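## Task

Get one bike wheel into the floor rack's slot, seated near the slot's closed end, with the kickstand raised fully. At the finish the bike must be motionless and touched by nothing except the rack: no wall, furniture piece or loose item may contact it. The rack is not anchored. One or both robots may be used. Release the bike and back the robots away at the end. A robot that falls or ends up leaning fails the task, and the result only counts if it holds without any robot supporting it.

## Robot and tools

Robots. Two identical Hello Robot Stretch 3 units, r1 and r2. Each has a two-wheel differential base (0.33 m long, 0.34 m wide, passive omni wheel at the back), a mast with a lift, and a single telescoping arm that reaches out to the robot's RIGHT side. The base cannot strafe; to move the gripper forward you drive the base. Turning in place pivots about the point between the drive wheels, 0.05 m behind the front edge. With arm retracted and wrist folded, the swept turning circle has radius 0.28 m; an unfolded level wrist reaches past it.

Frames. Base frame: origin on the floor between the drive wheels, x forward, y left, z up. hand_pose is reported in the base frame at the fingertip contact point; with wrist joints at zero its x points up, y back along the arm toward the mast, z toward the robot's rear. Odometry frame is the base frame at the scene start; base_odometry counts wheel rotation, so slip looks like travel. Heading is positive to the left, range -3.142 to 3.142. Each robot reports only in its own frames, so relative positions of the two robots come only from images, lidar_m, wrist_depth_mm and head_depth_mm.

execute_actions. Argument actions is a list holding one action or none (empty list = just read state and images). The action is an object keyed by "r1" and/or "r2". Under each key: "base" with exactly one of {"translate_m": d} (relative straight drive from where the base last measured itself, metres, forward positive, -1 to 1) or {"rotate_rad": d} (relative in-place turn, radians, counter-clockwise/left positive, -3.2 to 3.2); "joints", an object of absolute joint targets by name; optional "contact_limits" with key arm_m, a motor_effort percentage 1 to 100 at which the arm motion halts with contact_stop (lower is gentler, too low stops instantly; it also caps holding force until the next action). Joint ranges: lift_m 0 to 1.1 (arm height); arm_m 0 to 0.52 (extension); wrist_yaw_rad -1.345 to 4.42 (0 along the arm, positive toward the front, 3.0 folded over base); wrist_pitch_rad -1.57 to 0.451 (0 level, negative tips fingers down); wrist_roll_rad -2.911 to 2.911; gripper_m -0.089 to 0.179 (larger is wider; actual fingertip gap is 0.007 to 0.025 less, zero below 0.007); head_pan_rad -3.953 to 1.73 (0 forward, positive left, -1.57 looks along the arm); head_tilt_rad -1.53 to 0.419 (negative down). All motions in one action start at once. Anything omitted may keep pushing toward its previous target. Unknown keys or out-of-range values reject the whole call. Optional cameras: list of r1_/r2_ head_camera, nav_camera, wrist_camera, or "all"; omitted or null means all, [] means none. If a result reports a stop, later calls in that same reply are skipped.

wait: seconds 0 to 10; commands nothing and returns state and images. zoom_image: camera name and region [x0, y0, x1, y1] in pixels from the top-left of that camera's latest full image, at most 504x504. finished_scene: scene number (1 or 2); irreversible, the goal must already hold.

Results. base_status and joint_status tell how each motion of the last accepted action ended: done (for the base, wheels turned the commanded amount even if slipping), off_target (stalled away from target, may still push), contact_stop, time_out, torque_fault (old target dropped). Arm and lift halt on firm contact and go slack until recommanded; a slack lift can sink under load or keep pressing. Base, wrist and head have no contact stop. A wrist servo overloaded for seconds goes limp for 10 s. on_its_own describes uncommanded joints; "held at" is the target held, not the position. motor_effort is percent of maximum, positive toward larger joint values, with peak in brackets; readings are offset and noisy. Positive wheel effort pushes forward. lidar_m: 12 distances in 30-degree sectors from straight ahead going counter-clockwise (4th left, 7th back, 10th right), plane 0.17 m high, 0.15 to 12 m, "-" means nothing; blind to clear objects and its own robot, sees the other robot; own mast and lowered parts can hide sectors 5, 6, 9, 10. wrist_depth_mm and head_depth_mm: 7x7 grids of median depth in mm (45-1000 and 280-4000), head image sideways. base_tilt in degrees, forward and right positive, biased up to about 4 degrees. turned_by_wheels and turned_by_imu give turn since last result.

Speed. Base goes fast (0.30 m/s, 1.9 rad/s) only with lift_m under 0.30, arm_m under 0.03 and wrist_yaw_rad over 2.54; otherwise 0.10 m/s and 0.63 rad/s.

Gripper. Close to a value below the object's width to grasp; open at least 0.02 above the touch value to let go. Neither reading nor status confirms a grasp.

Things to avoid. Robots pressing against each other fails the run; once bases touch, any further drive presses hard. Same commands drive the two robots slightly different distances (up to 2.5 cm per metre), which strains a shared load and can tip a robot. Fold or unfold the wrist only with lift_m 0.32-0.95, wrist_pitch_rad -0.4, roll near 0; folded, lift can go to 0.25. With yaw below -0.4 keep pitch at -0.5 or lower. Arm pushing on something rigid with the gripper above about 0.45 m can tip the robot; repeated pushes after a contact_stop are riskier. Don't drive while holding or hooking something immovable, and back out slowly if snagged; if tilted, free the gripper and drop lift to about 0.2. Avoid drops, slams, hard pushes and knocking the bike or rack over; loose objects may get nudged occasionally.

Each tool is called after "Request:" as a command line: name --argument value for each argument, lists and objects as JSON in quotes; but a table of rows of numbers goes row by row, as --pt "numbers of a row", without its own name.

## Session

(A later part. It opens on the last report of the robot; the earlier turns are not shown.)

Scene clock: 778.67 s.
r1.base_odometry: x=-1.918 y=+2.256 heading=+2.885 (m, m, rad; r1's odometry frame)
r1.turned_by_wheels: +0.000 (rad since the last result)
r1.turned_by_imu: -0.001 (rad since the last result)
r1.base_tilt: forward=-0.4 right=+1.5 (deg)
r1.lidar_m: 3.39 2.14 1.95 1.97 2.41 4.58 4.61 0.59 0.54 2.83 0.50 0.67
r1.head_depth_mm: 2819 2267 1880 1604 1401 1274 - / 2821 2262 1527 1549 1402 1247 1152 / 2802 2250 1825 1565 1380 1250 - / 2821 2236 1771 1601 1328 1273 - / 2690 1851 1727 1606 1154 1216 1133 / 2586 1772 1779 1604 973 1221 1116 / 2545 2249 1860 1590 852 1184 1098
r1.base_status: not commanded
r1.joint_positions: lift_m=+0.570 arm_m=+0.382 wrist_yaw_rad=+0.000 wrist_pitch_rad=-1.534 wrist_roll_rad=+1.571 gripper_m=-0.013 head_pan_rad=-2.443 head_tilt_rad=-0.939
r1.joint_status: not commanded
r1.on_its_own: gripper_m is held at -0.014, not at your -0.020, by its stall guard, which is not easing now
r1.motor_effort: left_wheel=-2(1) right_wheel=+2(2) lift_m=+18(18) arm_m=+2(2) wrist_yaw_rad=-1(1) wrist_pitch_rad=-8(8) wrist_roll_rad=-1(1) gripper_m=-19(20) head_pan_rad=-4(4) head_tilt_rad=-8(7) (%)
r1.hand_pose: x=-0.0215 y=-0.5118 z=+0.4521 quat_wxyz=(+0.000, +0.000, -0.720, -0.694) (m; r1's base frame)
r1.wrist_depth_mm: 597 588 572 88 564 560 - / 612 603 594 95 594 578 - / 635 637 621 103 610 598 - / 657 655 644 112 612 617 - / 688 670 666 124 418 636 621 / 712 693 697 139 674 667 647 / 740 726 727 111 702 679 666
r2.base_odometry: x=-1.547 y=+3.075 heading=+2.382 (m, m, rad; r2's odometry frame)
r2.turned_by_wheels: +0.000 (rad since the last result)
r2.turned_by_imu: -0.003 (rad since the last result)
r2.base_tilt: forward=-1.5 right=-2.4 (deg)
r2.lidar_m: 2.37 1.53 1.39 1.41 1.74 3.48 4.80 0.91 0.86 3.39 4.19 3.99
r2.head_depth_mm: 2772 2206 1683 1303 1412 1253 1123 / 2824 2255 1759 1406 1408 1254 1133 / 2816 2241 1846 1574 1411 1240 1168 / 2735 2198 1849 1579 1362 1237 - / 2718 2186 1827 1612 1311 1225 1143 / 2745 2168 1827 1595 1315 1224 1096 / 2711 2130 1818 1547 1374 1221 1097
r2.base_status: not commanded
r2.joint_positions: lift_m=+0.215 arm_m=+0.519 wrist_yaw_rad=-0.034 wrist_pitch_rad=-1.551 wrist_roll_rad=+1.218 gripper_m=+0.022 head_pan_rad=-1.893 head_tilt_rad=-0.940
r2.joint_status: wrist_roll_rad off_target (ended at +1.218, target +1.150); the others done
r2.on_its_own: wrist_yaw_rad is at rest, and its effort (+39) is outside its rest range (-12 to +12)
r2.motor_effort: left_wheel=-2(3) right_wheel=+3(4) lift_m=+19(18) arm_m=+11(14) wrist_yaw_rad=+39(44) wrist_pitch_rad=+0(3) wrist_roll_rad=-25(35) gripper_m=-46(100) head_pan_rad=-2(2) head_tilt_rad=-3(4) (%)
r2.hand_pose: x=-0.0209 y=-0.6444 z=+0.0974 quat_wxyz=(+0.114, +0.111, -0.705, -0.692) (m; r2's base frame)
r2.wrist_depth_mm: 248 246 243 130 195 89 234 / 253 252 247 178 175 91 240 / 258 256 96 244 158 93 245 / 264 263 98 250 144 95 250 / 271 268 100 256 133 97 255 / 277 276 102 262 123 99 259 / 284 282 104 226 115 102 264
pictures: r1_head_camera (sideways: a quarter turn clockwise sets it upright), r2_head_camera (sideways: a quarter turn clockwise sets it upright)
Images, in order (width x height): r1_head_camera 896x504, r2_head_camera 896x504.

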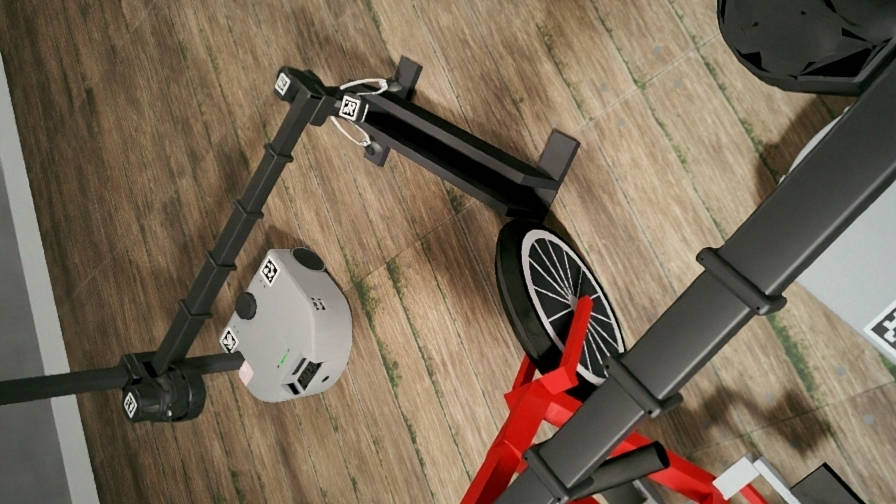

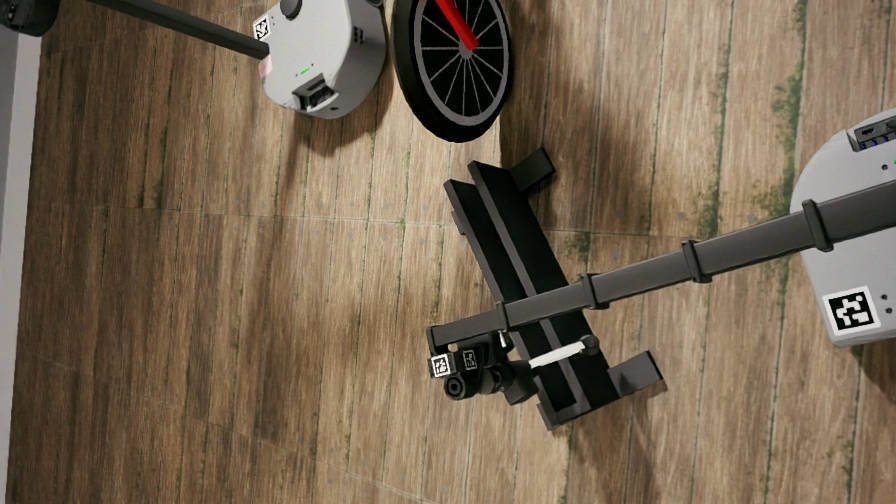

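Request:
execute_actions --actions '[{"r2": {"joints": {"wrist_roll_rad": 1.3}, "base": {"translate_m": -0.07}}}]' --cameras '["r1_head_camera", "r2_head_camera"]'

Scene clock: 791.87 s.
r1.base_odometry: x=-1.918 y=+2.256 heading=+2.885 (m, m, rad; r1's odometry frame)
r1.turned_by_wheels: +0.000 (rad since the last result)
r1.turned_by_imu: -0.001 (rad since the last result)
r1.base_tilt: forward=-0.4 right=+1.4 (deg)
r1.lidar_m: 3.38 2.14 1.95 1.96 2.40 4.57 4.61 0.59 0.54 2.82 0.50 0.68
r1.head_depth_mm: 2846 2239 1885 1606 1409 1273 - / 2802 2249 1786 1571 1402 1252 1160 / 2798 2245 1789 1536 1378 1244 - / 2785 2240 1820 1605 1324 1275 - / 2710 2173 1702 1596 1149 1215 1137 / 2579 1514 1743 1591 977 1227 1114 / 2544 2159 1843 1596 848 1187 1101
r1.base_status: not commanded
r1.joint_positions: lift_m=+0.570 arm_m=+0.382 wrist_yaw_rad=-0.002 wrist_pitch_rad=-1.534 wrist_roll_rad=+1.571 gripper_m=-0.013 head_pan_rad=-2.443 head_tilt_rad=-0.939
r1.joint_status: not commanded
r1.on_its_own: gripper_m is held at -0.014, not at your -0.020, by its stall guard, which is not easing now
r1.motor_effort: left_wheel=+1(2) right_wheel=-2(3) lift_m=+18(18) arm_m=+2(2) wrist_yaw_rad=+1(0) wrist_pitch_rad=-8(8) wrist_roll_rad=-1(1) gripper_m=-19(20) head_pan_rad=-4(4) head_tilt_rad=-7(7) (%)
r1.hand_pose: x=-0.0215 y=-0.5118 z=+0.4521 quat_wxyz=(+0.000, -0.001, -0.720, -0.694) (m; r1's base frame)
r1.wrist_depth_mm: 596 584 577 88 568 555 - / 620 603 577 95 587 585 - / 633 632 622 103 600 598 - / 646 653 628 113 618 613 623 / 688 680 680 123 414 635 634 / 711 706 695 139 674 653 638 / 730 730 711 111 697 687 680
r2.base_odometry: x=-1.496 y=+3.027 heading=+2.383 (m, m, rad; r2's odometry frame)
r2.turned_by_wheels: +0.001 (rad since the last result)
r2.turned_by_imu: +0.000 (rad since the last result)
r2.base_tilt: forward=-1.4 right=-2.3 (deg)
r2.lidar_m: 2.41 1.55 1.42 1.43 1.76 3.57 4.75 0.88 0.83 3.36 4.15 4.05
r2.head_depth_mm: 1380 2131 1672 1294 1409 1267 1130 / 2797 2230 1681 1332 1415 1242 1123 / 2761 2235 1847 1503 1409 1251 1162 / 2781 2209 1846 1583 1371 1243 - / 2762 2184 1832 1632 1310 1227 1129 / 2708 2148 1823 1596 1287 1228 1098 / 2681 2176 1815 1554 1366 1227 1093
r2.base_status: done
r2.joint_positions: lift_m=+0.215 arm_m=+0.519 wrist_yaw_rad=-0.055 wrist_pitch_rad=-1.551 wrist_roll_rad=+1.294 gripper_m=+0.088 head_pan_rad=-1.893 head_tilt_rad=-0.940
r2.joint_status: all done
r2.on_its_own: wrist_yaw_rad is held at -0.051, not at your +0.000, by its stall guard, which is not easing now; gripper_m is held at +0.087, not at your +0.020, by its stall guard, which is not easing now; right_wheel is at rest, and its effort (-29) is outside its rest range (-18 to +18)
r2.motor_effort: left_wheel=+13(15) right_wheel=-29(34) lift_m=+18(19) arm_m=+7(12) wrist_yaw_rad=+5(16) wrist_pitch_rad=+0(0) wrist_roll_rad=+3(15) gripper_m=-20(26) head_pan_rad=-3(2) head_tilt_rad=-4(4) (%)
r2.hand_pose: x=-0.0205 y=-0.6448 z=+0.0974 quat_wxyz=(+0.080, +0.077, -0.709, -0.696) (m; r2's base frame)
r2.wrist_depth_mm: 249 247 92 235 127 89 234 / 254 252 94 239 122 91 239 / 260 258 96 246 118 243 244 / 266 262 98 253 114 250 248 / 272 268 100 258 111 256 254 / 278 276 103 263 108 100 260 / 286 284 105 229 105 175 263
pictures: r1_head_camera (sideways: a quarter turn clockwise sets it upright), r2_head_camera (sideways: a quarter turn clockwise sets it upright)
Images, in order (width x height): r1_head_camera 896x504, r2_head_camera 896x504.

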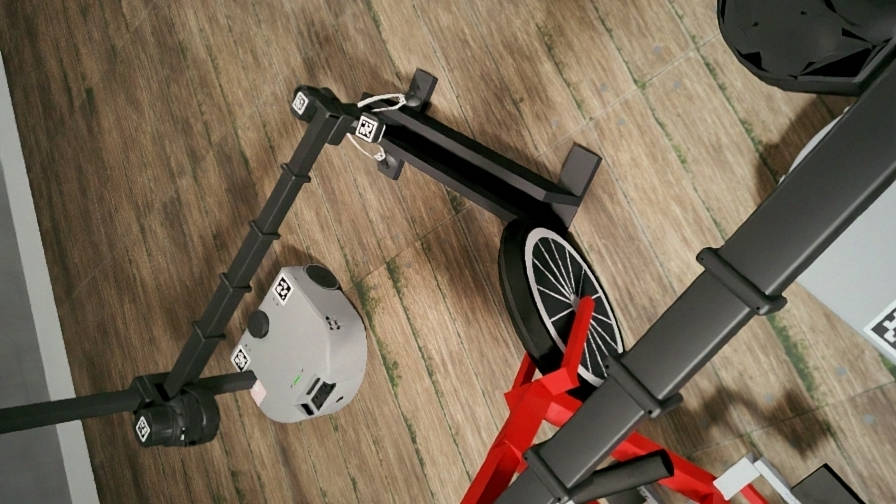

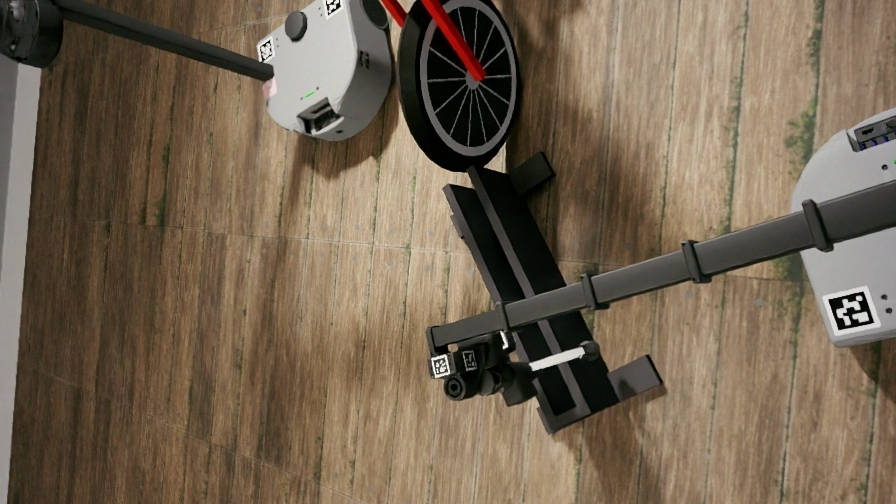

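Request:
zoom_image --camera "r2_head_camera" --region '[360, 60, 600, 260]'

Request:
zoom_image --camera "r1_head_camera" --region '[440, 120, 680, 320]'

Region (360, 60, 600, 260) of r2_head_camera's 896x504 image, scaled by 2.100, with more detail than that image has.

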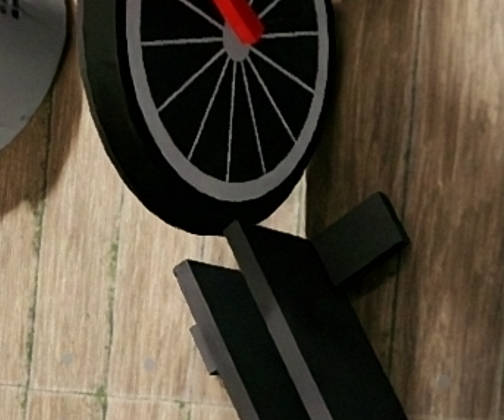

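Region (440, 120, 680, 320) of r1_head_camera's 896x504 image, scaled by 2.100, with more detail than that image has.

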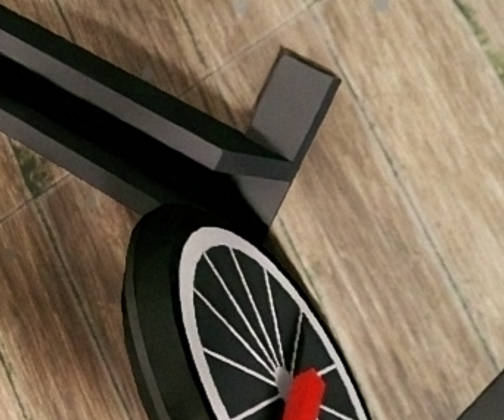

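Request:
execute_actions --actions '[{"r2": {"joints": {"arm_m": 0.488, "gripper_m": 0.03}, "base": {"translate_m": 0.015}}}]' --cameras '["r2_head_camera"]'

Request:
execute_actions --actions '[{"r2": {"base": {"translate_m": -0.045}}}]' --cameras '["r1_head_camera", "r2_head_camera"]'

Scene clock: 816.47 s.
r1.base_odometry: x=-1.918 y=+2.256 heading=+2.885 (m, m, rad; r1's odometry frame)
r1.turned_by_wheels: +0.000 (rad since the last result)
r1.turned_by_imu: -0.001 (rad since the last result)
r1.base_tilt: forward=-0.4 right=+1.4 (deg)
r1.lidar_m: 3.37 2.13 1.95 1.96 2.40 4.56 4.61 0.59 0.54 2.83 0.49 0.68
r1.head_depth_mm: 2828 2250 1878 1614 1406 1262 - / 2824 2255 1755 1582 1396 1247 1155 / 2845 2250 1784 1545 1382 1247 - / 2801 2246 1824 1601 1323 1271 - / 2703 2195 1706 1605 1153 1215 1138 / 2567 1515 1737 1587 974 1221 1119 / 2554 2171 1857 1583 851 1181 1096
r1.base_status: not commanded
r1.joint_positions: lift_m=+0.570 arm_m=+0.382 wrist_yaw_rad=-0.002 wrist_pitch_rad=-1.534 wrist_roll_rad=+1.571 gripper_m=-0.013 head_pan_rad=-2.443 head_tilt_rad=-0.939
r1.joint_status: not commanded
r1.on_its_own: gripper_m is held at -0.014, not at your -0.020, by its stall guard, which is not easing now
r1.motor_effort: left_wheel=-1(1) right_wheel=+2(3) lift_m=+18(18) arm_m=+2(2) wrist_yaw_rad=+2(1) wrist_pitch_rad=-8(8) wrist_roll_rad=-1(1) gripper_m=-20(21) head_pan_rad=-4(4) head_tilt_rad=-7(8) (%)
r1.hand_pose: x=-0.0215 y=-0.5118 z=+0.4521 quat_wxyz=(+0.000, -0.001, -0.720, -0.694) (m; r1's base frame)
r1.wrist_depth_mm: 596 590 587 88 564 555 - / 628 604 596 95 583 581 - / 638 635 619 103 602 597 - / 652 668 652 113 613 622 619 / 689 689 671 123 415 640 627 / 698 697 681 139 677 655 653 / 742 731 699 111 698 685 684
r2.base_odometry: x=-1.507 y=+3.037 heading=+2.383 (m, m, rad; r2's odometry frame)
r2.turned_by_wheels: +0.000 (rad since the last result)
r2.turned_by_imu: -0.002 (rad since the last result)
r2.base_tilt: forward=-1.5 right=-2.3 (deg)
r2.lidar_m: 2.41 1.55 1.42 1.42 1.76 3.52 4.76 0.89 0.84 3.39 4.16 4.03
r2.head_depth_mm: 2577 2148 1666 1308 1407 1250 1124 / 2824 2255 1711 1333 1402 1243 1125 / 2841 2231 1864 1590 1405 1239 1166 / 2777 2201 1845 1586 1362 1232 - / 2728 2198 1826 1605 1311 1235 1132 / 2728 2149 1829 1590 1282 1224 1107 / 2662 2156 1823 1556 1372 1225 1097
r2.base_status: done
r2.joint_positions: lift_m=+0.215 arm_m=+0.489 wrist_yaw_rad=-0.042 wrist_pitch_rad=-1.541 wrist_roll_rad=+1.283 gripper_m=+0.032 head_pan_rad=-1.893 head_tilt_rad=-0.940
r2.joint_status: all done
r2.on_its_own: wrist_yaw_rad is held at -0.051, not at your +0.000, by its stall guard, which is not easing now
r2.motor_effort: left_wheel=-1(13) right_wheel=+6(24) lift_m=+18(19) arm_m=-12(13) wrist_yaw_rad=-10(10) wrist_pitch_rad=-3(4) wrist_roll_rad=+7(7) gripper_m=-41(100) head_pan_rad=-1(3) head_tilt_rad=-3(3) (%)
r2.hand_pose: x=-0.0209 y=-0.6171 z=+0.0972 quat_wxyz=(+0.088, +0.084, -0.712, -0.692) (m; r2's base frame)
r2.wrist_depth_mm: 253 250 93 238 116 90 234 / 257 254 95 242 112 239 238 / 263 259 97 248 109 244 242 / 269 266 99 252 106 251 247 / 275 271 101 259 103 254 252 / 281 276 103 263 100 99 257 / 286 284 105 229 102 246 260
pictures: r2_head_camera (sideways: a quarter turn clockwise sets it upright)
Images, in order (width x height): r2_head_camera 896x504.

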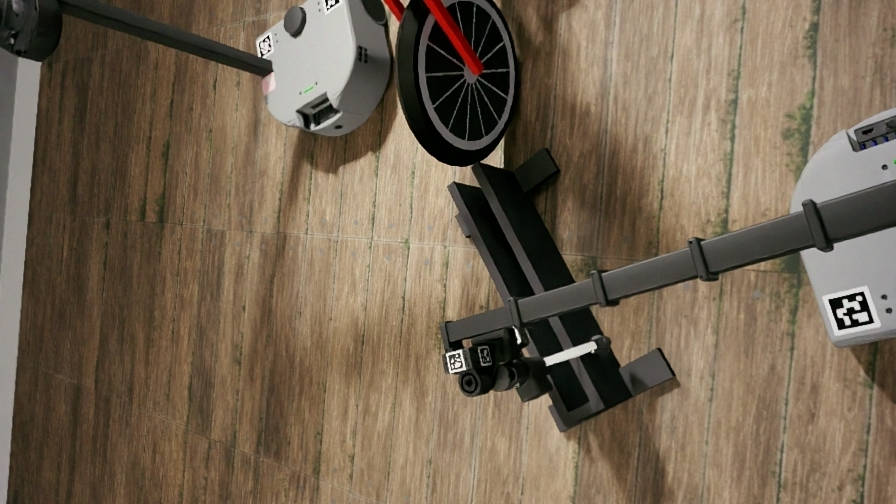

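Scene clock: 818.23 s.
r1.base_odometry: x=-1.918 y=+2.256 heading=+2.885 (m, m, rad; r1's odometry frame)
r1.turned_by_wheels: +0.000 (rad since the last result)
r1.turned_by_imu: +0.000 (rad since the last result)
r1.base_tilt: forward=-0.4 right=+1.5 (deg)
r1.lidar_m: 3.38 2.13 1.95 1.97 2.41 4.55 4.62 0.57 0.55 2.82 0.50 0.68
r1.head_depth_mm: 2831 2268 1874 1611 1409 1266 - / 2837 2240 1837 1575 1401 1246 1152 / 2777 2245 1790 1512 1374 1246 - / 2805 2247 1787 1597 1256 1276 - / 2714 2222 1708 1597 1138 1211 1131 / 2628 1634 1706 1596 974 1219 1111 / 2531 2122 1851 1597 988 1011 1085
r1.base_status: not commanded
r1.joint_positions: lift_m=+0.570 arm_m=+0.382 wrist_yaw_rad=-0.003 wrist_pitch_rad=-1.534 wrist_roll_rad=+1.571 gripper_m=-0.013 head_pan_rad=-2.443 head_tilt_rad=-0.939
r1.joint_status: not commanded
r1.on_its_own: gripper_m is held at -0.014, not at your -0.020, by its stall guard, which is not easing now
r1.motor_effort: left_wheel=-1(5) right_wheel=-1(7) lift_m=+18(18) arm_m=+2(2) wrist_yaw_rad=+2(2) wrist_pitch_rad=-8(8) wrist_roll_rad=-1(1) gripper_m=-20(19) head_pan_rad=-4(4) head_tilt_rad=-9(6) (%)
r1.hand_pose: x=-0.0215 y=-0.5118 z=+0.4521 quat_wxyz=(-0.001, -0.001, -0.720, -0.694) (m; r1's base frame)
r1.wrist_depth_mm: 597 583 585 88 562 561 - / 616 612 600 95 584 582 - / 636 625 614 103 597 600 - / 654 660 632 113 615 615 610 / 683 683 657 123 419 631 624 / 720 710 700 139 682 650 644 / 736 719 703 111 691 680 676
r2.base_odometry: x=-1.474 y=+3.006 heading=+2.384 (m, m, rad; r2's odometry frame)
r2.turned_by_wheels: +0.001 (rad since the last result)
r2.turned_by_imu: +0.005 (rad since the last result)
r2.base_tilt: forward=-1.4 right=-2.4 (deg)
r2.lidar_m: 2.41 1.56 1.43 1.45 1.78 3.61 4.75 0.87 0.84 3.36 4.17 4.07
r2.head_depth_mm: 1312 2191 1662 1269 1411 1253 1128 / 2813 2260 1683 1309 1409 1243 1129 / 2812 2264 1843 1401 1400 1249 1168 / 2822 2201 1853 1580 1356 1236 - / 2770 2185 1837 1602 1323 1235 1137 / 2738 2179 1827 1597 1275 1228 1103 / 2675 2135 1828 1558 1375 1219 1096
r2.base_status: done
r2.joint_positions: lift_m=+0.215 arm_m=+0.488 wrist_yaw_rad=-0.047 wrist_pitch_rad=-1.543 wrist_roll_rad=+1.281 gripper_m=+0.042 head_pan_rad=-1.893 head_tilt_rad=-0.940
r2.joint_status: not commanded
r2.on_its_own: wrist_yaw_rad is held at -0.051, not at your +0.000, by its stall guard, which is not easing now; gripper_m is held at +0.041, not at your +0.030, by its stall guard, which is still easing; right_wheel is at rest, and its effort (-27) is outside its rest range (-18 to +18)
r2.motor_effort: left_wheel=+11(16) right_wheel=-27(37) lift_m=+18(18) arm_m=-5(12) wrist_yaw_rad=-5(11) wrist_pitch_rad=-2(3) wrist_roll_rad=+8(8) gripper_m=-38(42) head_pan_rad=-2(2) head_tilt_rad=-4(4) (%)
r2.hand_pose: x=-0.0208 y=-0.6161 z=+0.0973 quat_wxyz=(+0.088, +0.084, -0.711, -0.693) (m; r2's base frame)
r2.wrist_depth_mm: 252 247 93 236 112 90 232 / 256 254 95 243 109 238 238 / 263 260 97 246 106 243 241 / 268 265 99 252 104 249 248 / 274 271 101 259 101 254 251 / 280 276 103 263 100 99 257 / 288 285 106 229 102 247 263
pictures: r1_head_camera (sideways: a quarter turn clockwise sets it upright), r2_head_camera (sideways: a quarter turn clockwise sets it upright)
Images, in order (width x height): r1_head_camera 896x504, r2_head_camera 896x504.

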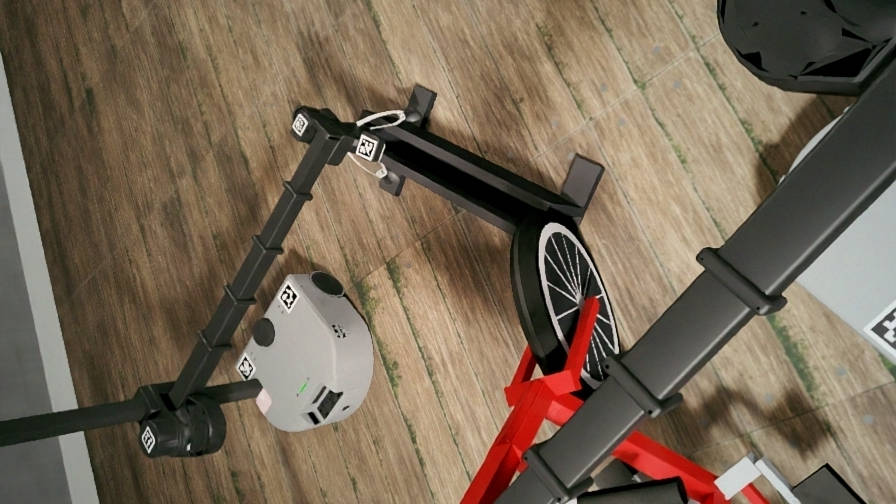

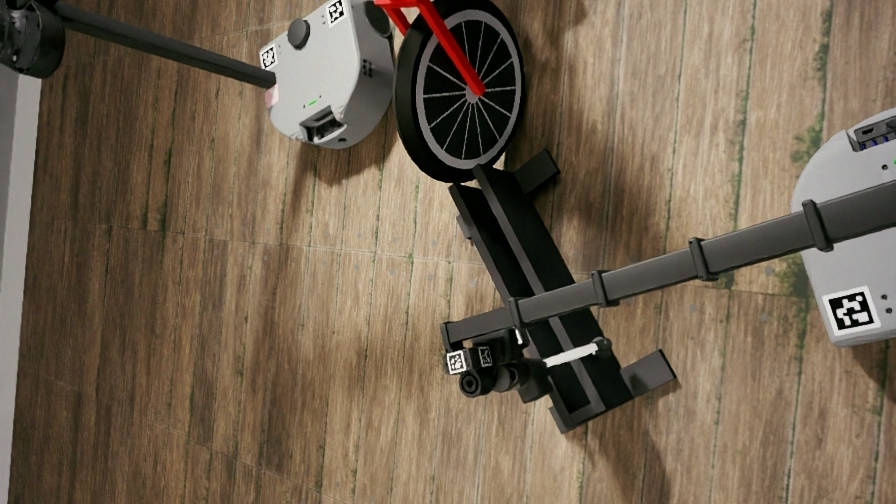

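Request:
execute_actions --actions '[{"r2": {"joints": {"arm_m": 0.48, "wrist_roll_rad": 1.66, "wrist_yaw_rad": 0.0, "gripper_m": 0.02}, "base": {"translate_m": 0.13}}}]' --cameras '["r2_head_camera", "r2_wrist_camera", "r2_nav_camera"]'

Scene clock: 848.33 s.
r1.base_odometry: x=-1.918 y=+2.256 heading=+2.885 (m, m, rad; r1's odometry frame)
r1.turned_by_wheels: +0.000 (rad since the last result)
r1.turned_by_imu: -0.002 (rad since the last result)
r1.base_tilt: forward=-0.4 right=+1.5 (deg)
r1.lidar_m: 3.40 2.13 1.95 1.97 2.40 4.58 4.61 0.48 0.50 2.82 0.49 0.69
r1.head_depth_mm: 2839 2248 1872 1608 1404 1272 - / 2853 2246 1493 1579 1408 1246 1156 / 2822 2246 1861 1511 1401 1251 - / 2818 2234 1793 1599 1400 1278 - / 2705 1801 1741 1600 1149 1211 1134 / 2602 2051 1824 1594 974 1225 1121 / 2544 2226 1811 1559 1121 1024 1084
r1.base_status: not commanded
r1.joint_positions: lift_m=+0.570 arm_m=+0.382 wrist_yaw_rad=-0.005 wrist_pitch_rad=-1.535 wrist_roll_rad=+1.579 gripper_m=-0.013 head_pan_rad=-2.444 head_tilt_rad=-0.939
r1.joint_status: not commanded
r1.on_its_own: gripper_m is held at -0.014, not at your -0.020, by its stall guard, which is not easing now
r1.motor_effort: left_wheel=-3(9) right_wheel=+3(10) lift_m=+20(21) arm_m=-1(2) wrist_yaw_rad=+4(4) wrist_pitch_rad=-7(16) wrist_roll_rad=-5(5) gripper_m=-19(20) head_pan_rad=-3(4) head_tilt_rad=-7(8) (%)
r1.hand_pose: x=-0.0215 y=-0.5118 z=+0.4520 quat_wxyz=(-0.005, -0.005, -0.719, -0.695) (m; r1's base frame)
r1.wrist_depth_mm: 593 586 583 90 559 563 - / 616 592 600 97 587 581 - / 633 621 610 105 608 601 - / 651 655 643 115 605 614 624 / 675 662 648 125 412 633 634 / 711 695 698 140 661 648 654 / 725 716 709 109 696 688 680
r2.base_odometry: x=-1.569 y=+3.096 heading=+2.383 (m, m, rad; r2's odometry frame)
r2.turned_by_wheels: -0.001 (rad since the last result)
r2.turned_by_imu: -0.004 (rad since the last result)
r2.base_tilt: forward=-1.4 right=-2.3 (deg)
r2.lidar_m: 2.33 1.51 1.38 1.39 1.72 3.48 4.83 0.94 0.99 3.40 4.20 3.95
r2.head_depth_mm: 2814 2194 1655 1382 1409 1253 1128 / 2810 2250 1774 1512 1410 1241 1139 / 2805 2229 1879 1599 1373 1240 1162 / 2783 2207 1837 1571 1347 1238 - / 2765 2197 1825 1608 1306 1229 1131 / 2683 2159 1813 1591 1292 1220 1095 / 2659 2148 1812 1547 1357 1219 1098
r2.base_status: done
r2.joint_positions: lift_m=+0.215 arm_m=+0.480 wrist_yaw_rad=+0.005 wrist_pitch_rad=-1.522 wrist_roll_rad=+1.657 gripper_m=+0.029 head_pan_rad=-1.893 head_tilt_rad=-0.940
r2.joint_status: gripper_m off_target (ended at +0.029, target +0.020); the others done
r2.on_its_own: gripper_m is held at +0.028, not at your +0.020, by its stall guard, which is still easing
r2.motor_effort: left_wheel=-7(12) right_wheel=+17(21) lift_m=+18(18) arm_m=-6(11) wrist_yaw_rad=-6(51) wrist_pitch_rad=-10(10) wrist_roll_rad=+2(37) gripper_m=-43(100) head_pan_rad=-2(2) head_tilt_rad=-4(3) (%)
r2.hand_pose: x=-0.0216 y=-0.6134 z=+0.0970 quat_wxyz=(-0.029, -0.028, -0.723, -0.689) (m; r2's base frame)
r2.wrist_depth_mm: 256 94 123 237 89 233 230 / 260 254 115 241 91 239 233 / 266 260 108 245 92 242 238 / 272 268 102 250 94 247 241 / 279 272 101 255 96 251 247 / 284 - 103 260 98 98 252 / 291 286 105 208 100 244 256
pictures: r2_head_camera (sideways: a quarter turn clockwise sets it upright), r2_nav_camera (sideways: a quarter turn counterclockwise sets it upright), r2_wrist_camera
Images, in order (width x height): r2_head_camera 896x504, r2_nav_camera 672x504, r2_wrist_camera 644x364.

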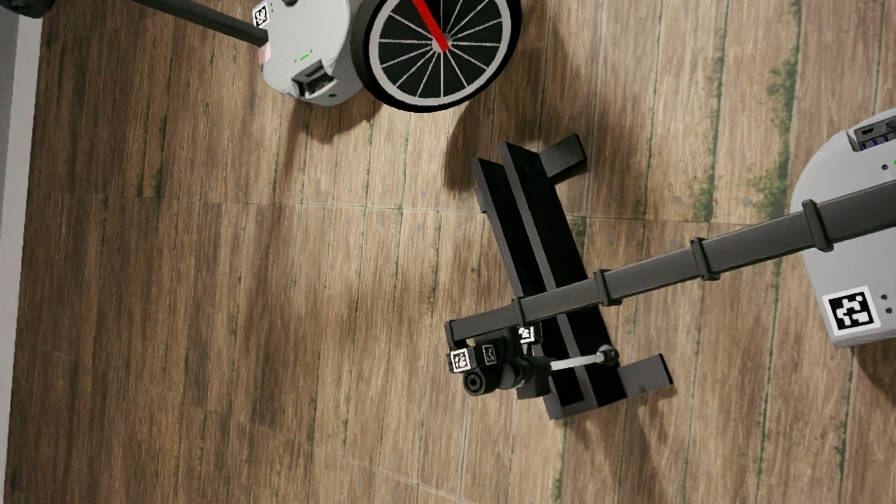

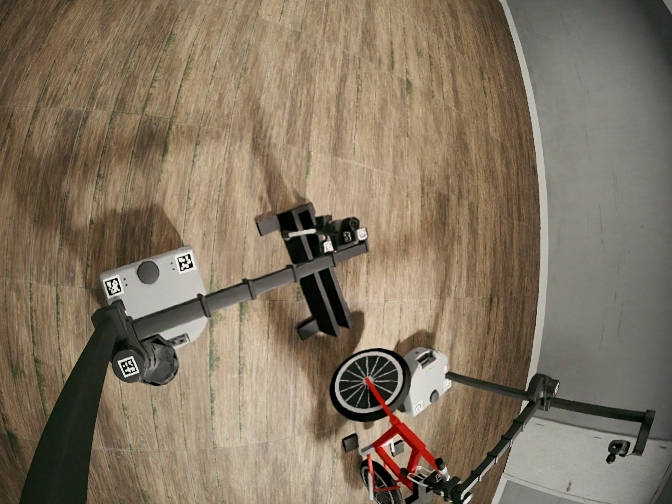

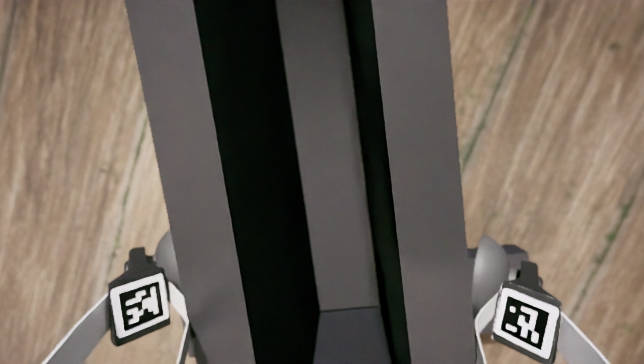

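Request:
execute_actions --actions '[{"r2": {"joints": {"gripper_m": 0.16, "wrist_roll_rad": 1.57}}}]' --cameras '[]'

Request:
execute_actions --actions '[{"r2": {"joints": {"lift_m": 0.31}}}]' --cameras '[]'

Request:
execute_actions --actions '[{"r2": {"joints": {"gripper_m": 0.0, "wrist_roll_rad": 0.0, "arm_m": 0.35, "head_pan_rad": -1.7}, "base": {"translate_m": -0.62}}}]' --cameras '["r2_head_camera", "r2_wrist_camera", "r1_head_camera"]'

Scene clock: 871.93 s.
r1.base_odometry: x=-1.918 y=+2.256 heading=+2.885 (m, m, rad; r1's odometry frame)
r1.turned_by_wheels: +0.000 (rad since the last result)
r1.turned_by_imu: -0.001 (rad since the last result)
r1.base_tilt: forward=-0.4 right=+1.4 (deg)
r1.lidar_m: 3.39 2.13 1.95 1.97 2.40 4.58 4.61 0.48 0.50 2.83 0.50 0.69
r1.head_depth_mm: 2808 2251 1880 1605 1411 1269 - / 2820 2234 1525 1570 1407 1247 1157 / 2803 2254 1873 1511 1402 1249 - / 2784 2246 1775 1599 1401 1273 - / 2697 1801 1735 1588 1151 1217 1136 / 2568 2053 1800 1593 974 1218 1114 / 2530 2219 1816 1567 1118 1025 1084
r1.base_status: not commanded
r1.joint_positions: lift_m=+0.570 arm_m=+0.382 wrist_yaw_rad=-0.005 wrist_pitch_rad=-1.535 wrist_roll_rad=+1.579 gripper_m=-0.013 head_pan_rad=-2.444 head_tilt_rad=-0.939
r1.joint_status: not commanded
r1.on_its_own: gripper_m is held at -0.014, not at your -0.020, by its stall guard, which is not easing now
r1.motor_effort: left_wheel=-3(3) right_wheel=+3(3) lift_m=+20(20) arm_m=-1(1) wrist_yaw_rad=+4(4) wrist_pitch_rad=-7(7) wrist_roll_rad=-4(5) gripper_m=-18(20) head_pan_rad=-3(3) head_tilt_rad=-7(6) (%)
r1.hand_pose: x=-0.0215 y=-0.5118 z=+0.4520 quat_wxyz=(-0.005, -0.005, -0.719, -0.695) (m; r1's base frame)
r1.wrist_depth_mm: 598 587 579 90 568 568 - / 602 600 597 97 596 582 - / 626 619 626 105 598 587 - / 647 642 639 115 615 616 612 / 676 666 661 124 417 639 624 / 710 710 690 140 669 655 647 / 732 740 720 109 685 694 680
r2.base_odometry: x=-1.569 y=+3.096 heading=+2.384 (m, m, rad; r2's odometry frame)
r2.turned_by_wheels: +0.001 (rad since the last result)
r2.turned_by_imu: -0.002 (rad since the last result)
r2.base_tilt: forward=-1.4 right=-2.3 (deg)
r2.lidar_m: 2.32 1.51 1.38 1.39 1.73 3.49 4.82 0.94 1.00 3.40 4.24 3.95
r2.head_depth_mm: 2770 2217 1660 1382 1408 1253 1126 / 2841 2245 1797 1523 1397 1247 1131 / 2790 2241 1864 1601 1359 1241 1169 / 2754 2214 1861 1578 1341 1238 - / 2778 2184 1832 1614 1299 1227 1137 / 2684 2178 1822 1600 1287 1216 1103 / 2696 2154 1834 1549 1360 1213 1094
r2.base_status: not commanded
r2.joint_positions: lift_m=+0.215 arm_m=+0.480 wrist_yaw_rad=-0.003 wrist_pitch_rad=-1.541 wrist_roll_rad=+1.576 gripper_m=+0.160 head_pan_rad=-1.893 head_tilt_rad=-0.940
r2.joint_status: all done
r2.motor_effort: left_wheel=+0(7) right_wheel=-1(17) lift_m=+18(18) arm_m=-6(6) wrist_yaw_rad=+4(5) wrist_pitch_rad=-3(11) wrist_roll_rad=-1(8) gripper_m=+1(82) head_pan_rad=-2(1) head_tilt_rad=-3(3) (%)
r2.hand_pose: x=-0.0215 y=-0.6087 z=+0.0972 quat_wxyz=(-0.003, -0.003, -0.717, -0.697) (m; r2's base frame)
r2.wrist_depth_mm: 250 245 110 236 88 234 231 / 255 250 107 240 90 240 235 / 260 257 104 246 92 244 240 / 265 261 101 250 94 248 245 / 271 267 99 256 96 254 251 / 279 - 101 261 98 240 254 / 283 283 104 213 100 265 259
pictures: none
No camera images: the call's "cameras" was empty. Leave "cameras" out to get every camera's image.

Scene clock: 873.63 s.
r1.base_odometry: x=-1.918 y=+2.256 heading=+2.885 (m, m, rad; r1's odometry frame)
r1.turned_by_wheels: +0.000 (rad since the last result)
r1.turned_by_imu: +0.000 (rad since the last result)
r1.base_tilt: forward=-0.4 right=+1.5 (deg)
r1.lidar_m: 3.39 2.14 1.95 1.97 2.41 4.56 4.63 0.48 0.50 2.82 0.49 0.69
r1.head_depth_mm: 2824 2278 1875 1610 1403 1272 - / 2812 2252 1604 1575 1399 1247 1163 / 2807 2257 1870 1514 1402 1246 - / 2801 2117 1775 1605 1404 1277 - / 2703 1839 1740 1600 1152 1210 1134 / 1470 2115 1805 1592 977 1221 1116 / 2542 2218 1825 1567 1123 1021 1083
r1.base_status: not commanded
r1.joint_positions: lift_m=+0.570 arm_m=+0.382 wrist_yaw_rad=-0.005 wrist_pitch_rad=-1.535 wrist_roll_rad=+1.579 gripper_m=-0.013 head_pan_rad=-2.444 head_tilt_rad=-0.939
r1.joint_status: not commanded
r1.on_its_own: gripper_m is held at -0.014, not at your -0.020, by its stall guard, which is not easing now
r1.motor_effort: left_wheel=-3(3) right_wheel=+3(3) lift_m=+20(20) arm_m=-2(1) wrist_yaw_rad=+4(4) wrist_pitch_rad=-7(7) wrist_roll_rad=-5(5) gripper_m=-19(19) head_pan_rad=-3(3) head_tilt_rad=-6(6) (%)
r1.hand_pose: x=-0.0215 y=-0.5118 z=+0.4520 quat_wxyz=(-0.005, -0.005, -0.719, -0.695) (m; r1's base frame)
r1.wrist_depth_mm: 594 586 586 90 566 556 - / 610 604 589 97 587 587 - / 629 629 618 105 590 591 - / 649 658 625 115 609 625 616 / 681 669 654 125 418 636 637 / 698 706 707 140 691 654 647 / 731 714 706 109 701 683 683
r2.base_odometry: x=-1.569 y=+3.096 heading=+2.384 (m, m, rad; r2's odometry frame)
r2.turned_by_wheels: +0.000 (rad since the last result)
r2.turned_by_imu: +0.000 (rad since the last result)
r2.base_tilt: forward=-1.5 right=-2.3 (deg)
r2.lidar_m: 2.34 1.51 1.38 1.39 1.73 3.49 4.84 0.94 0.99 3.40 4.21 3.95
r2.head_depth_mm: 2746 2199 1645 1375 1398 1249 1129 / 2811 2286 1788 1502 1394 1245 1122 / 2804 2228 1862 1602 1366 1243 - / 2713 2207 1853 1574 1343 1241 - / 2755 2181 1818 1621 1304 1224 1133 / 2702 2188 1807 1597 1303 1223 1107 / 2681 2178 1817 1560 1376 1219 1097
r2.base_status: not commanded
r2.joint_positions: lift_m=+0.310 arm_m=+0.480 wrist_yaw_rad=-0.003 wrist_pitch_rad=-1.543 wrist_roll_rad=+1.576 gripper_m=+0.160 head_pan_rad=-1.893 head_tilt_rad=-0.940
r2.joint_status: all done
r2.motor_effort: left_wheel=+0(0) right_wheel=-1(0) lift_m=+31(33) arm_m=-6(6) wrist_yaw_rad=+4(4) wrist_pitch_rad=-3(3) wrist_roll_rad=-1(1) gripper_m=+0(0) head_pan_rad=-2(3) head_tilt_rad=-4(3) (%)
r2.hand_pose: x=-0.0215 y=-0.6082 z=+0.1915 quat_wxyz=(-0.003, -0.003, -0.717, -0.697) (m; r2's base frame)
r2.wrist_depth_mm: 340 335 332 324 323 320 318 / 348 343 337 318 330 330 326 / 352 351 345 337 337 335 331 / 362 360 355 344 344 340 338 / 370 366 356 340 332 347 344 / 377 - 371 281 335 356 352 / 387 385 378 215 364 365 356
pictures: none
No camera images: the call's "cameras" was empty. Leave "cameras" out to get every camera's image.

Scene clock: 881.07 s.
r1.base_odometry: x=-1.918 y=+2.256 heading=+2.885 (m, m, rad; r1's odometry frame)
r1.turned_by_wheels: +0.000 (rad since the last result)
r1.turned_by_imu: -0.001 (rad since the last result)
r1.base_tilt: forward=-0.4 right=+1.5 (deg)
r1.lidar_m: 3.38 2.14 1.95 1.97 2.41 4.58 4.62 0.48 0.50 2.83 0.49 0.69
r1.head_depth_mm: 2827 2258 1873 1610 1401 1270 - / 2814 2241 1888 1568 1408 1244 1157 / 2800 2236 1873 1521 1401 1243 - / 2798 2228 1859 1596 1402 1272 - / 2686 2239 1847 1524 1148 1213 1135 / 2613 2234 1856 1506 974 1224 1120 / 2531 2232 1776 1435 1120 1021 1086
r1.base_status: not commanded
r1.joint_positions: lift_m=+0.570 arm_m=+0.382 wrist_yaw_rad=-0.005 wrist_pitch_rad=-1.535 wrist_roll_rad=+1.579 gripper_m=-0.013 head_pan_rad=-2.444 head_tilt_rad=-0.939
r1.joint_status: not commanded
r1.on_its_own: gripper_m is held at -0.014, not at your -0.020, by its stall guard, which is not easing now
r1.motor_effort: left_wheel=-3(3) right_wheel=+3(3) lift_m=+20(20) arm_m=-1(1) wrist_yaw_rad=+4(4) wrist_pitch_rad=-7(7) wrist_roll_rad=-5(5) gripper_m=-19(18) head_pan_rad=-3(3) head_tilt_rad=-7(7) (%)
r1.hand_pose: x=-0.0215 y=-0.5118 z=+0.4520 quat_wxyz=(-0.005, -0.005, -0.719, -0.695) (m; r1's base frame)
r1.wrist_depth_mm: 517 586 581 90 565 564 - / 620 606 593 97 580 583 - / 626 634 630 105 609 598 - / 654 640 637 115 604 617 615 / 679 678 661 125 417 633 634 / 685 695 695 140 669 653 648 / 744 727 707 109 695 687 672
r2.base_odometry: x=-1.118 y=+2.669 heading=+2.384 (m, m, rad; r2's odometry frame)
r2.turned_by_wheels: +0.000 (rad since the last result)
r2.turned_by_imu: +0.001 (rad since the last result)
r2.base_tilt: forward=-1.4 right=-2.3 (deg)
r2.lidar_m: 2.71 1.76 1.61 1.62 2.01 4.08 4.24 0.87 0.54 0.58 3.92 4.54
r2.head_depth_mm: 2736 941 871 1022 1368 1255 1127 / 1067 2068 1871 1169 1376 1247 1129 / 1099 2242 1591 1118 1351 1246 - / 2773 2179 1838 1231 1332 1236 1152 / 2705 2208 1812 1582 1385 1232 1126 / 2688 2152 1817 1565 1319 1221 1100 / 2656 2154 1802 1552 1287 1214 1101
r2.base_status: done
r2.joint_positions: lift_m=+0.310 arm_m=+0.350 wrist_yaw_rad=-0.002 wrist_pitch_rad=-1.545 wrist_roll_rad=+0.005 gripper_m=+0.000 head_pan_rad=-1.707 head_tilt_rad=-0.940
r2.joint_status: all done
r2.motor_effort: left_wheel=+0(2) right_wheel=+1(5) lift_m=+31(31) arm_m=-6(6) wrist_yaw_rad=+3(4) wrist_pitch_rad=-2(3) wrist_roll_rad=-1(1) gripper_m=-3(83) head_pan_rad=+2(14) head_tilt_rad=-3(3) (%)
r2.hand_pose: x=-0.0216 y=-0.4778 z=+0.1916 quat_wxyz=(+0.504, +0.492, -0.508, -0.496) (m; r2's base frame)
r2.wrist_depth_mm: 213 330 334 329 265 190 149 / 345 325 338 337 333 205 157 / 354 332 347 346 338 220 167 / 362 358 354 349 346 344 189 / 366 366 365 359 353 351 347 / 378 374 373 - 360 356 355 / 382 379 379 373 369 363 359
pictures: r1_head_camera (sideways: a quarter turn clockwise sets it upright), r2_head_camera (sideways: a quarter turn clockwise sets it upright), r2_wrist_camera
Images, in order (width x height): r1_head_camera 896x504, r2_head_camera 896x504, r2_wrist_camera 644x364.

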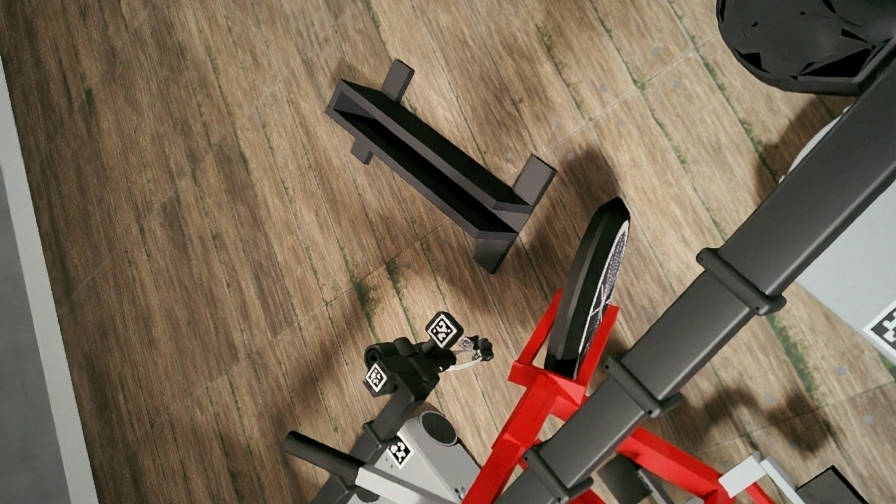

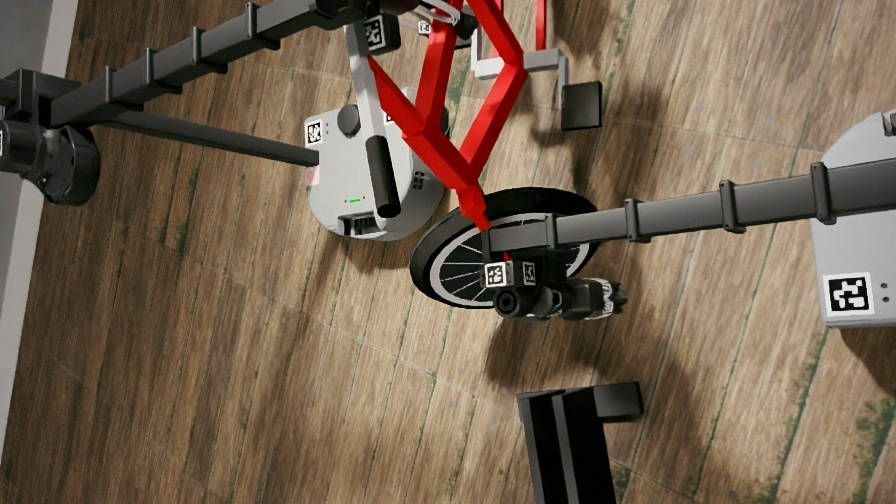

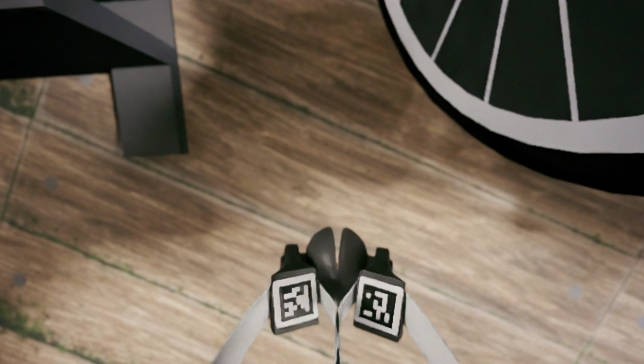

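Request:
execute_actions --actions '[{"r2": {"joints": {"arm_m": 0.41, "lift_m": 0.24}, "base": {"translate_m": -0.2}}}]' --cameras '["r2_head_camera", "r2_wrist_camera", "r1_head_camera"]'

Scene clock: 910.80 s.
r1.base_odometry: x=-1.918 y=+2.256 heading=+2.886 (m, m, rad; r1's odometry frame)
r1.turned_by_wheels: +0.001 (rad since the last result)
r1.turned_by_imu: +0.012 (rad since the last result)
r1.base_tilt: forward=-0.3 right=+1.5 (deg)
r1.lidar_m: 3.31 2.12 1.95 1.96 2.43 4.58 4.61 0.52 0.52 1.10 0.50 0.70
r1.head_depth_mm: 2821 2260 1876 1618 1404 1270 - / 2824 2265 1871 1567 1405 1247 1155 / 2840 2251 1872 1515 1397 1245 - / 2796 2256 1870 1599 1253 1276 - / 2702 2232 1858 1595 1102 1213 1136 / 2618 2229 1864 1598 964 1222 1114 / 2515 2246 1847 1605 1048 1011 1081
r1.base_status: not commanded
r1.joint_positions: lift_m=+0.570 arm_m=+0.382 wrist_yaw_rad=-0.017 wrist_pitch_rad=-1.551 wrist_roll_rad=+1.580 gripper_m=-0.013 head_pan_rad=-2.444 head_tilt_rad=-0.939
r1.joint_status: not commanded
r1.on_its_own: gripper_m is held at -0.014, not at your -0.020, by its stall guard, which is not easing now; right_wheel is at rest, and its effort (-23) is outside its rest range (-18 to +18)
r1.motor_effort: left_wheel=+16(26) right_wheel=-23(37) lift_m=+20(20) arm_m=+2(1) wrist_yaw_rad=+12(14) wrist_pitch_rad=+0(9) wrist_roll_rad=-5(5) gripper_m=-22(25) head_pan_rad=-3(3) head_tilt_rad=-7(6) (%)
r1.hand_pose: x=-0.0212 y=-0.5075 z=+0.4523 quat_wxyz=(-0.009, -0.009, -0.714, -0.700) (m; r1's base frame)
r1.wrist_depth_mm: 498 577 575 88 565 574 - / 491 603 592 95 579 586 - / 503 631 622 103 590 608 - / 651 648 632 113 615 630 636 / 679 691 655 123 417 647 642 / 691 696 690 138 698 673 668 / 747 728 713 148 693 685 687
r2.base_odometry: x=-0.973 y=+2.532 heading=+2.387 (m, m, rad; r2's odometry frame)
r2.turned_by_wheels: +0.003 (rad since the last result)
r2.turned_by_imu: +0.029 (rad since the last result)
r2.base_tilt: forward=-1.3 right=-2.3 (deg)
r2.lidar_m: 2.72 1.82 1.68 1.70 2.15 4.04 4.09 0.79 0.75 0.55 3.96 4.71
r2.head_depth_mm: 2652 2249 1873 1010 1346 1259 1130 / 2732 2291 768 993 1373 1239 1127 / 1079 915 866 1271 1353 1250 - / 1048 2235 1579 969 1341 1232 1148 / 2762 2178 1844 1183 1310 1225 1130 / 2693 2197 1807 1500 1348 1220 1101 / 2695 2153 1815 1539 1348 1216 1089
r2.base_status: done
r2.joint_positions: lift_m=+0.240 arm_m=+0.410 wrist_yaw_rad=+0.101 wrist_pitch_rad=-1.551 wrist_roll_rad=-0.124 gripper_m=+0.000 head_pan_rad=-1.706 head_tilt_rad=-0.940
r2.joint_status: all done
r2.on_its_own: wrist_yaw_rad is held at +0.063, not at your +0.000, by its stall guard, which is still easing; left_wheel is at rest, and its effort (+28) is outside its rest range (-18 to +18); right_wheel is at rest, and its effort (-70) is outside its rest range (-18 to +18)
r2.motor_effort: left_wheel=+28(39) right_wheel=-70(92) lift_m=+29(30) arm_m=+7(7) wrist_yaw_rad=-43(59) wrist_pitch_rad=+0(2) wrist_roll_rad=+48(59) gripper_m=-3(6) head_pan_rad=+2(2) head_tilt_rad=-3(3) (%)
r2.hand_pose: x=-0.0235 y=-0.5355 z=+0.1218 quat_wxyz=(+0.558, +0.548, -0.445, -0.436) (m; r2's base frame)
r2.wrist_depth_mm: 271 268 265 89 53 - - / 276 274 272 118 57 - - / 281 281 277 178 67 48 - / 289 286 284 278 84 52 - / 297 292 290 284 110 55 - / 303 301 297 - 285 66 48 / 311 308 304 299 298 83 51
pictures: r1_head_camera (sideways: a quarter turn clockwise sets it upright), r2_head_camera (sideways: a quarter turn clockwise sets it upright), r2_wrist_camera
Images, in order (width x height): r1_head_camera 896x504, r2_head_camera 896x504, r2_wrist_camera 644x364.

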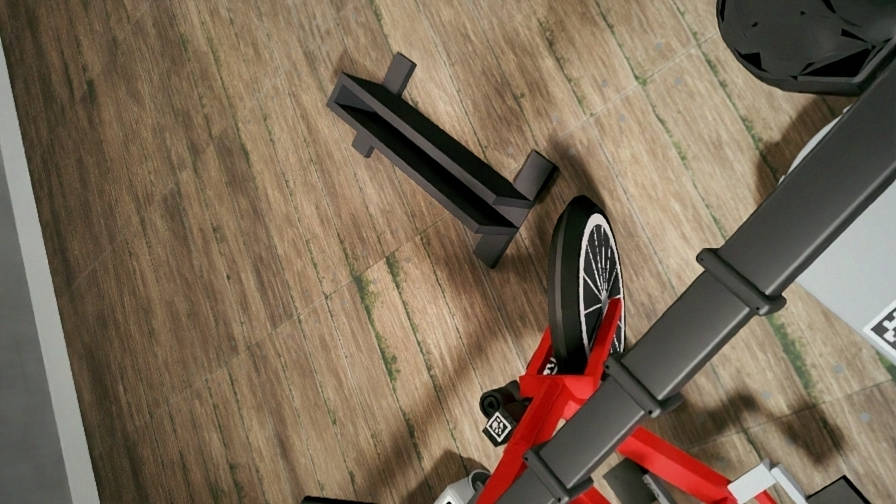

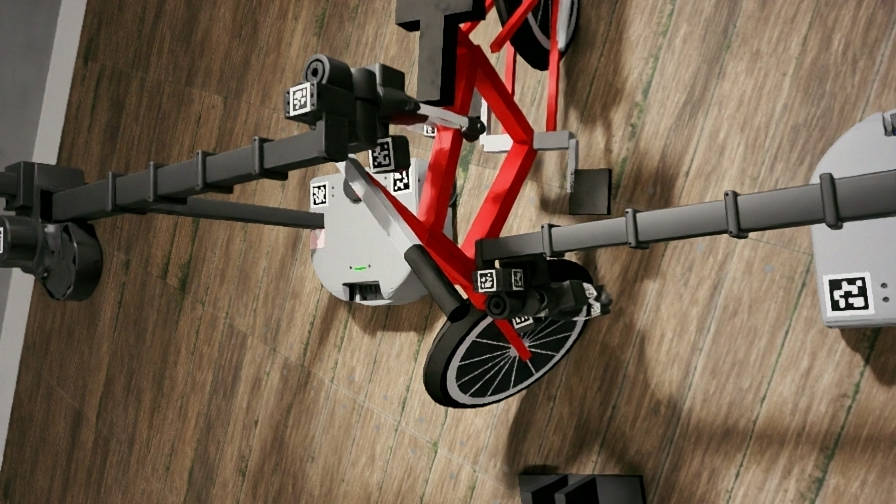

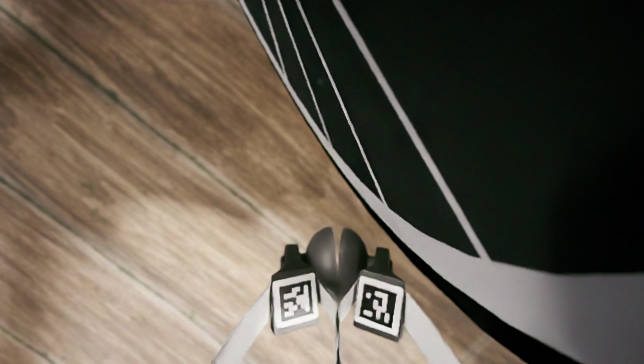

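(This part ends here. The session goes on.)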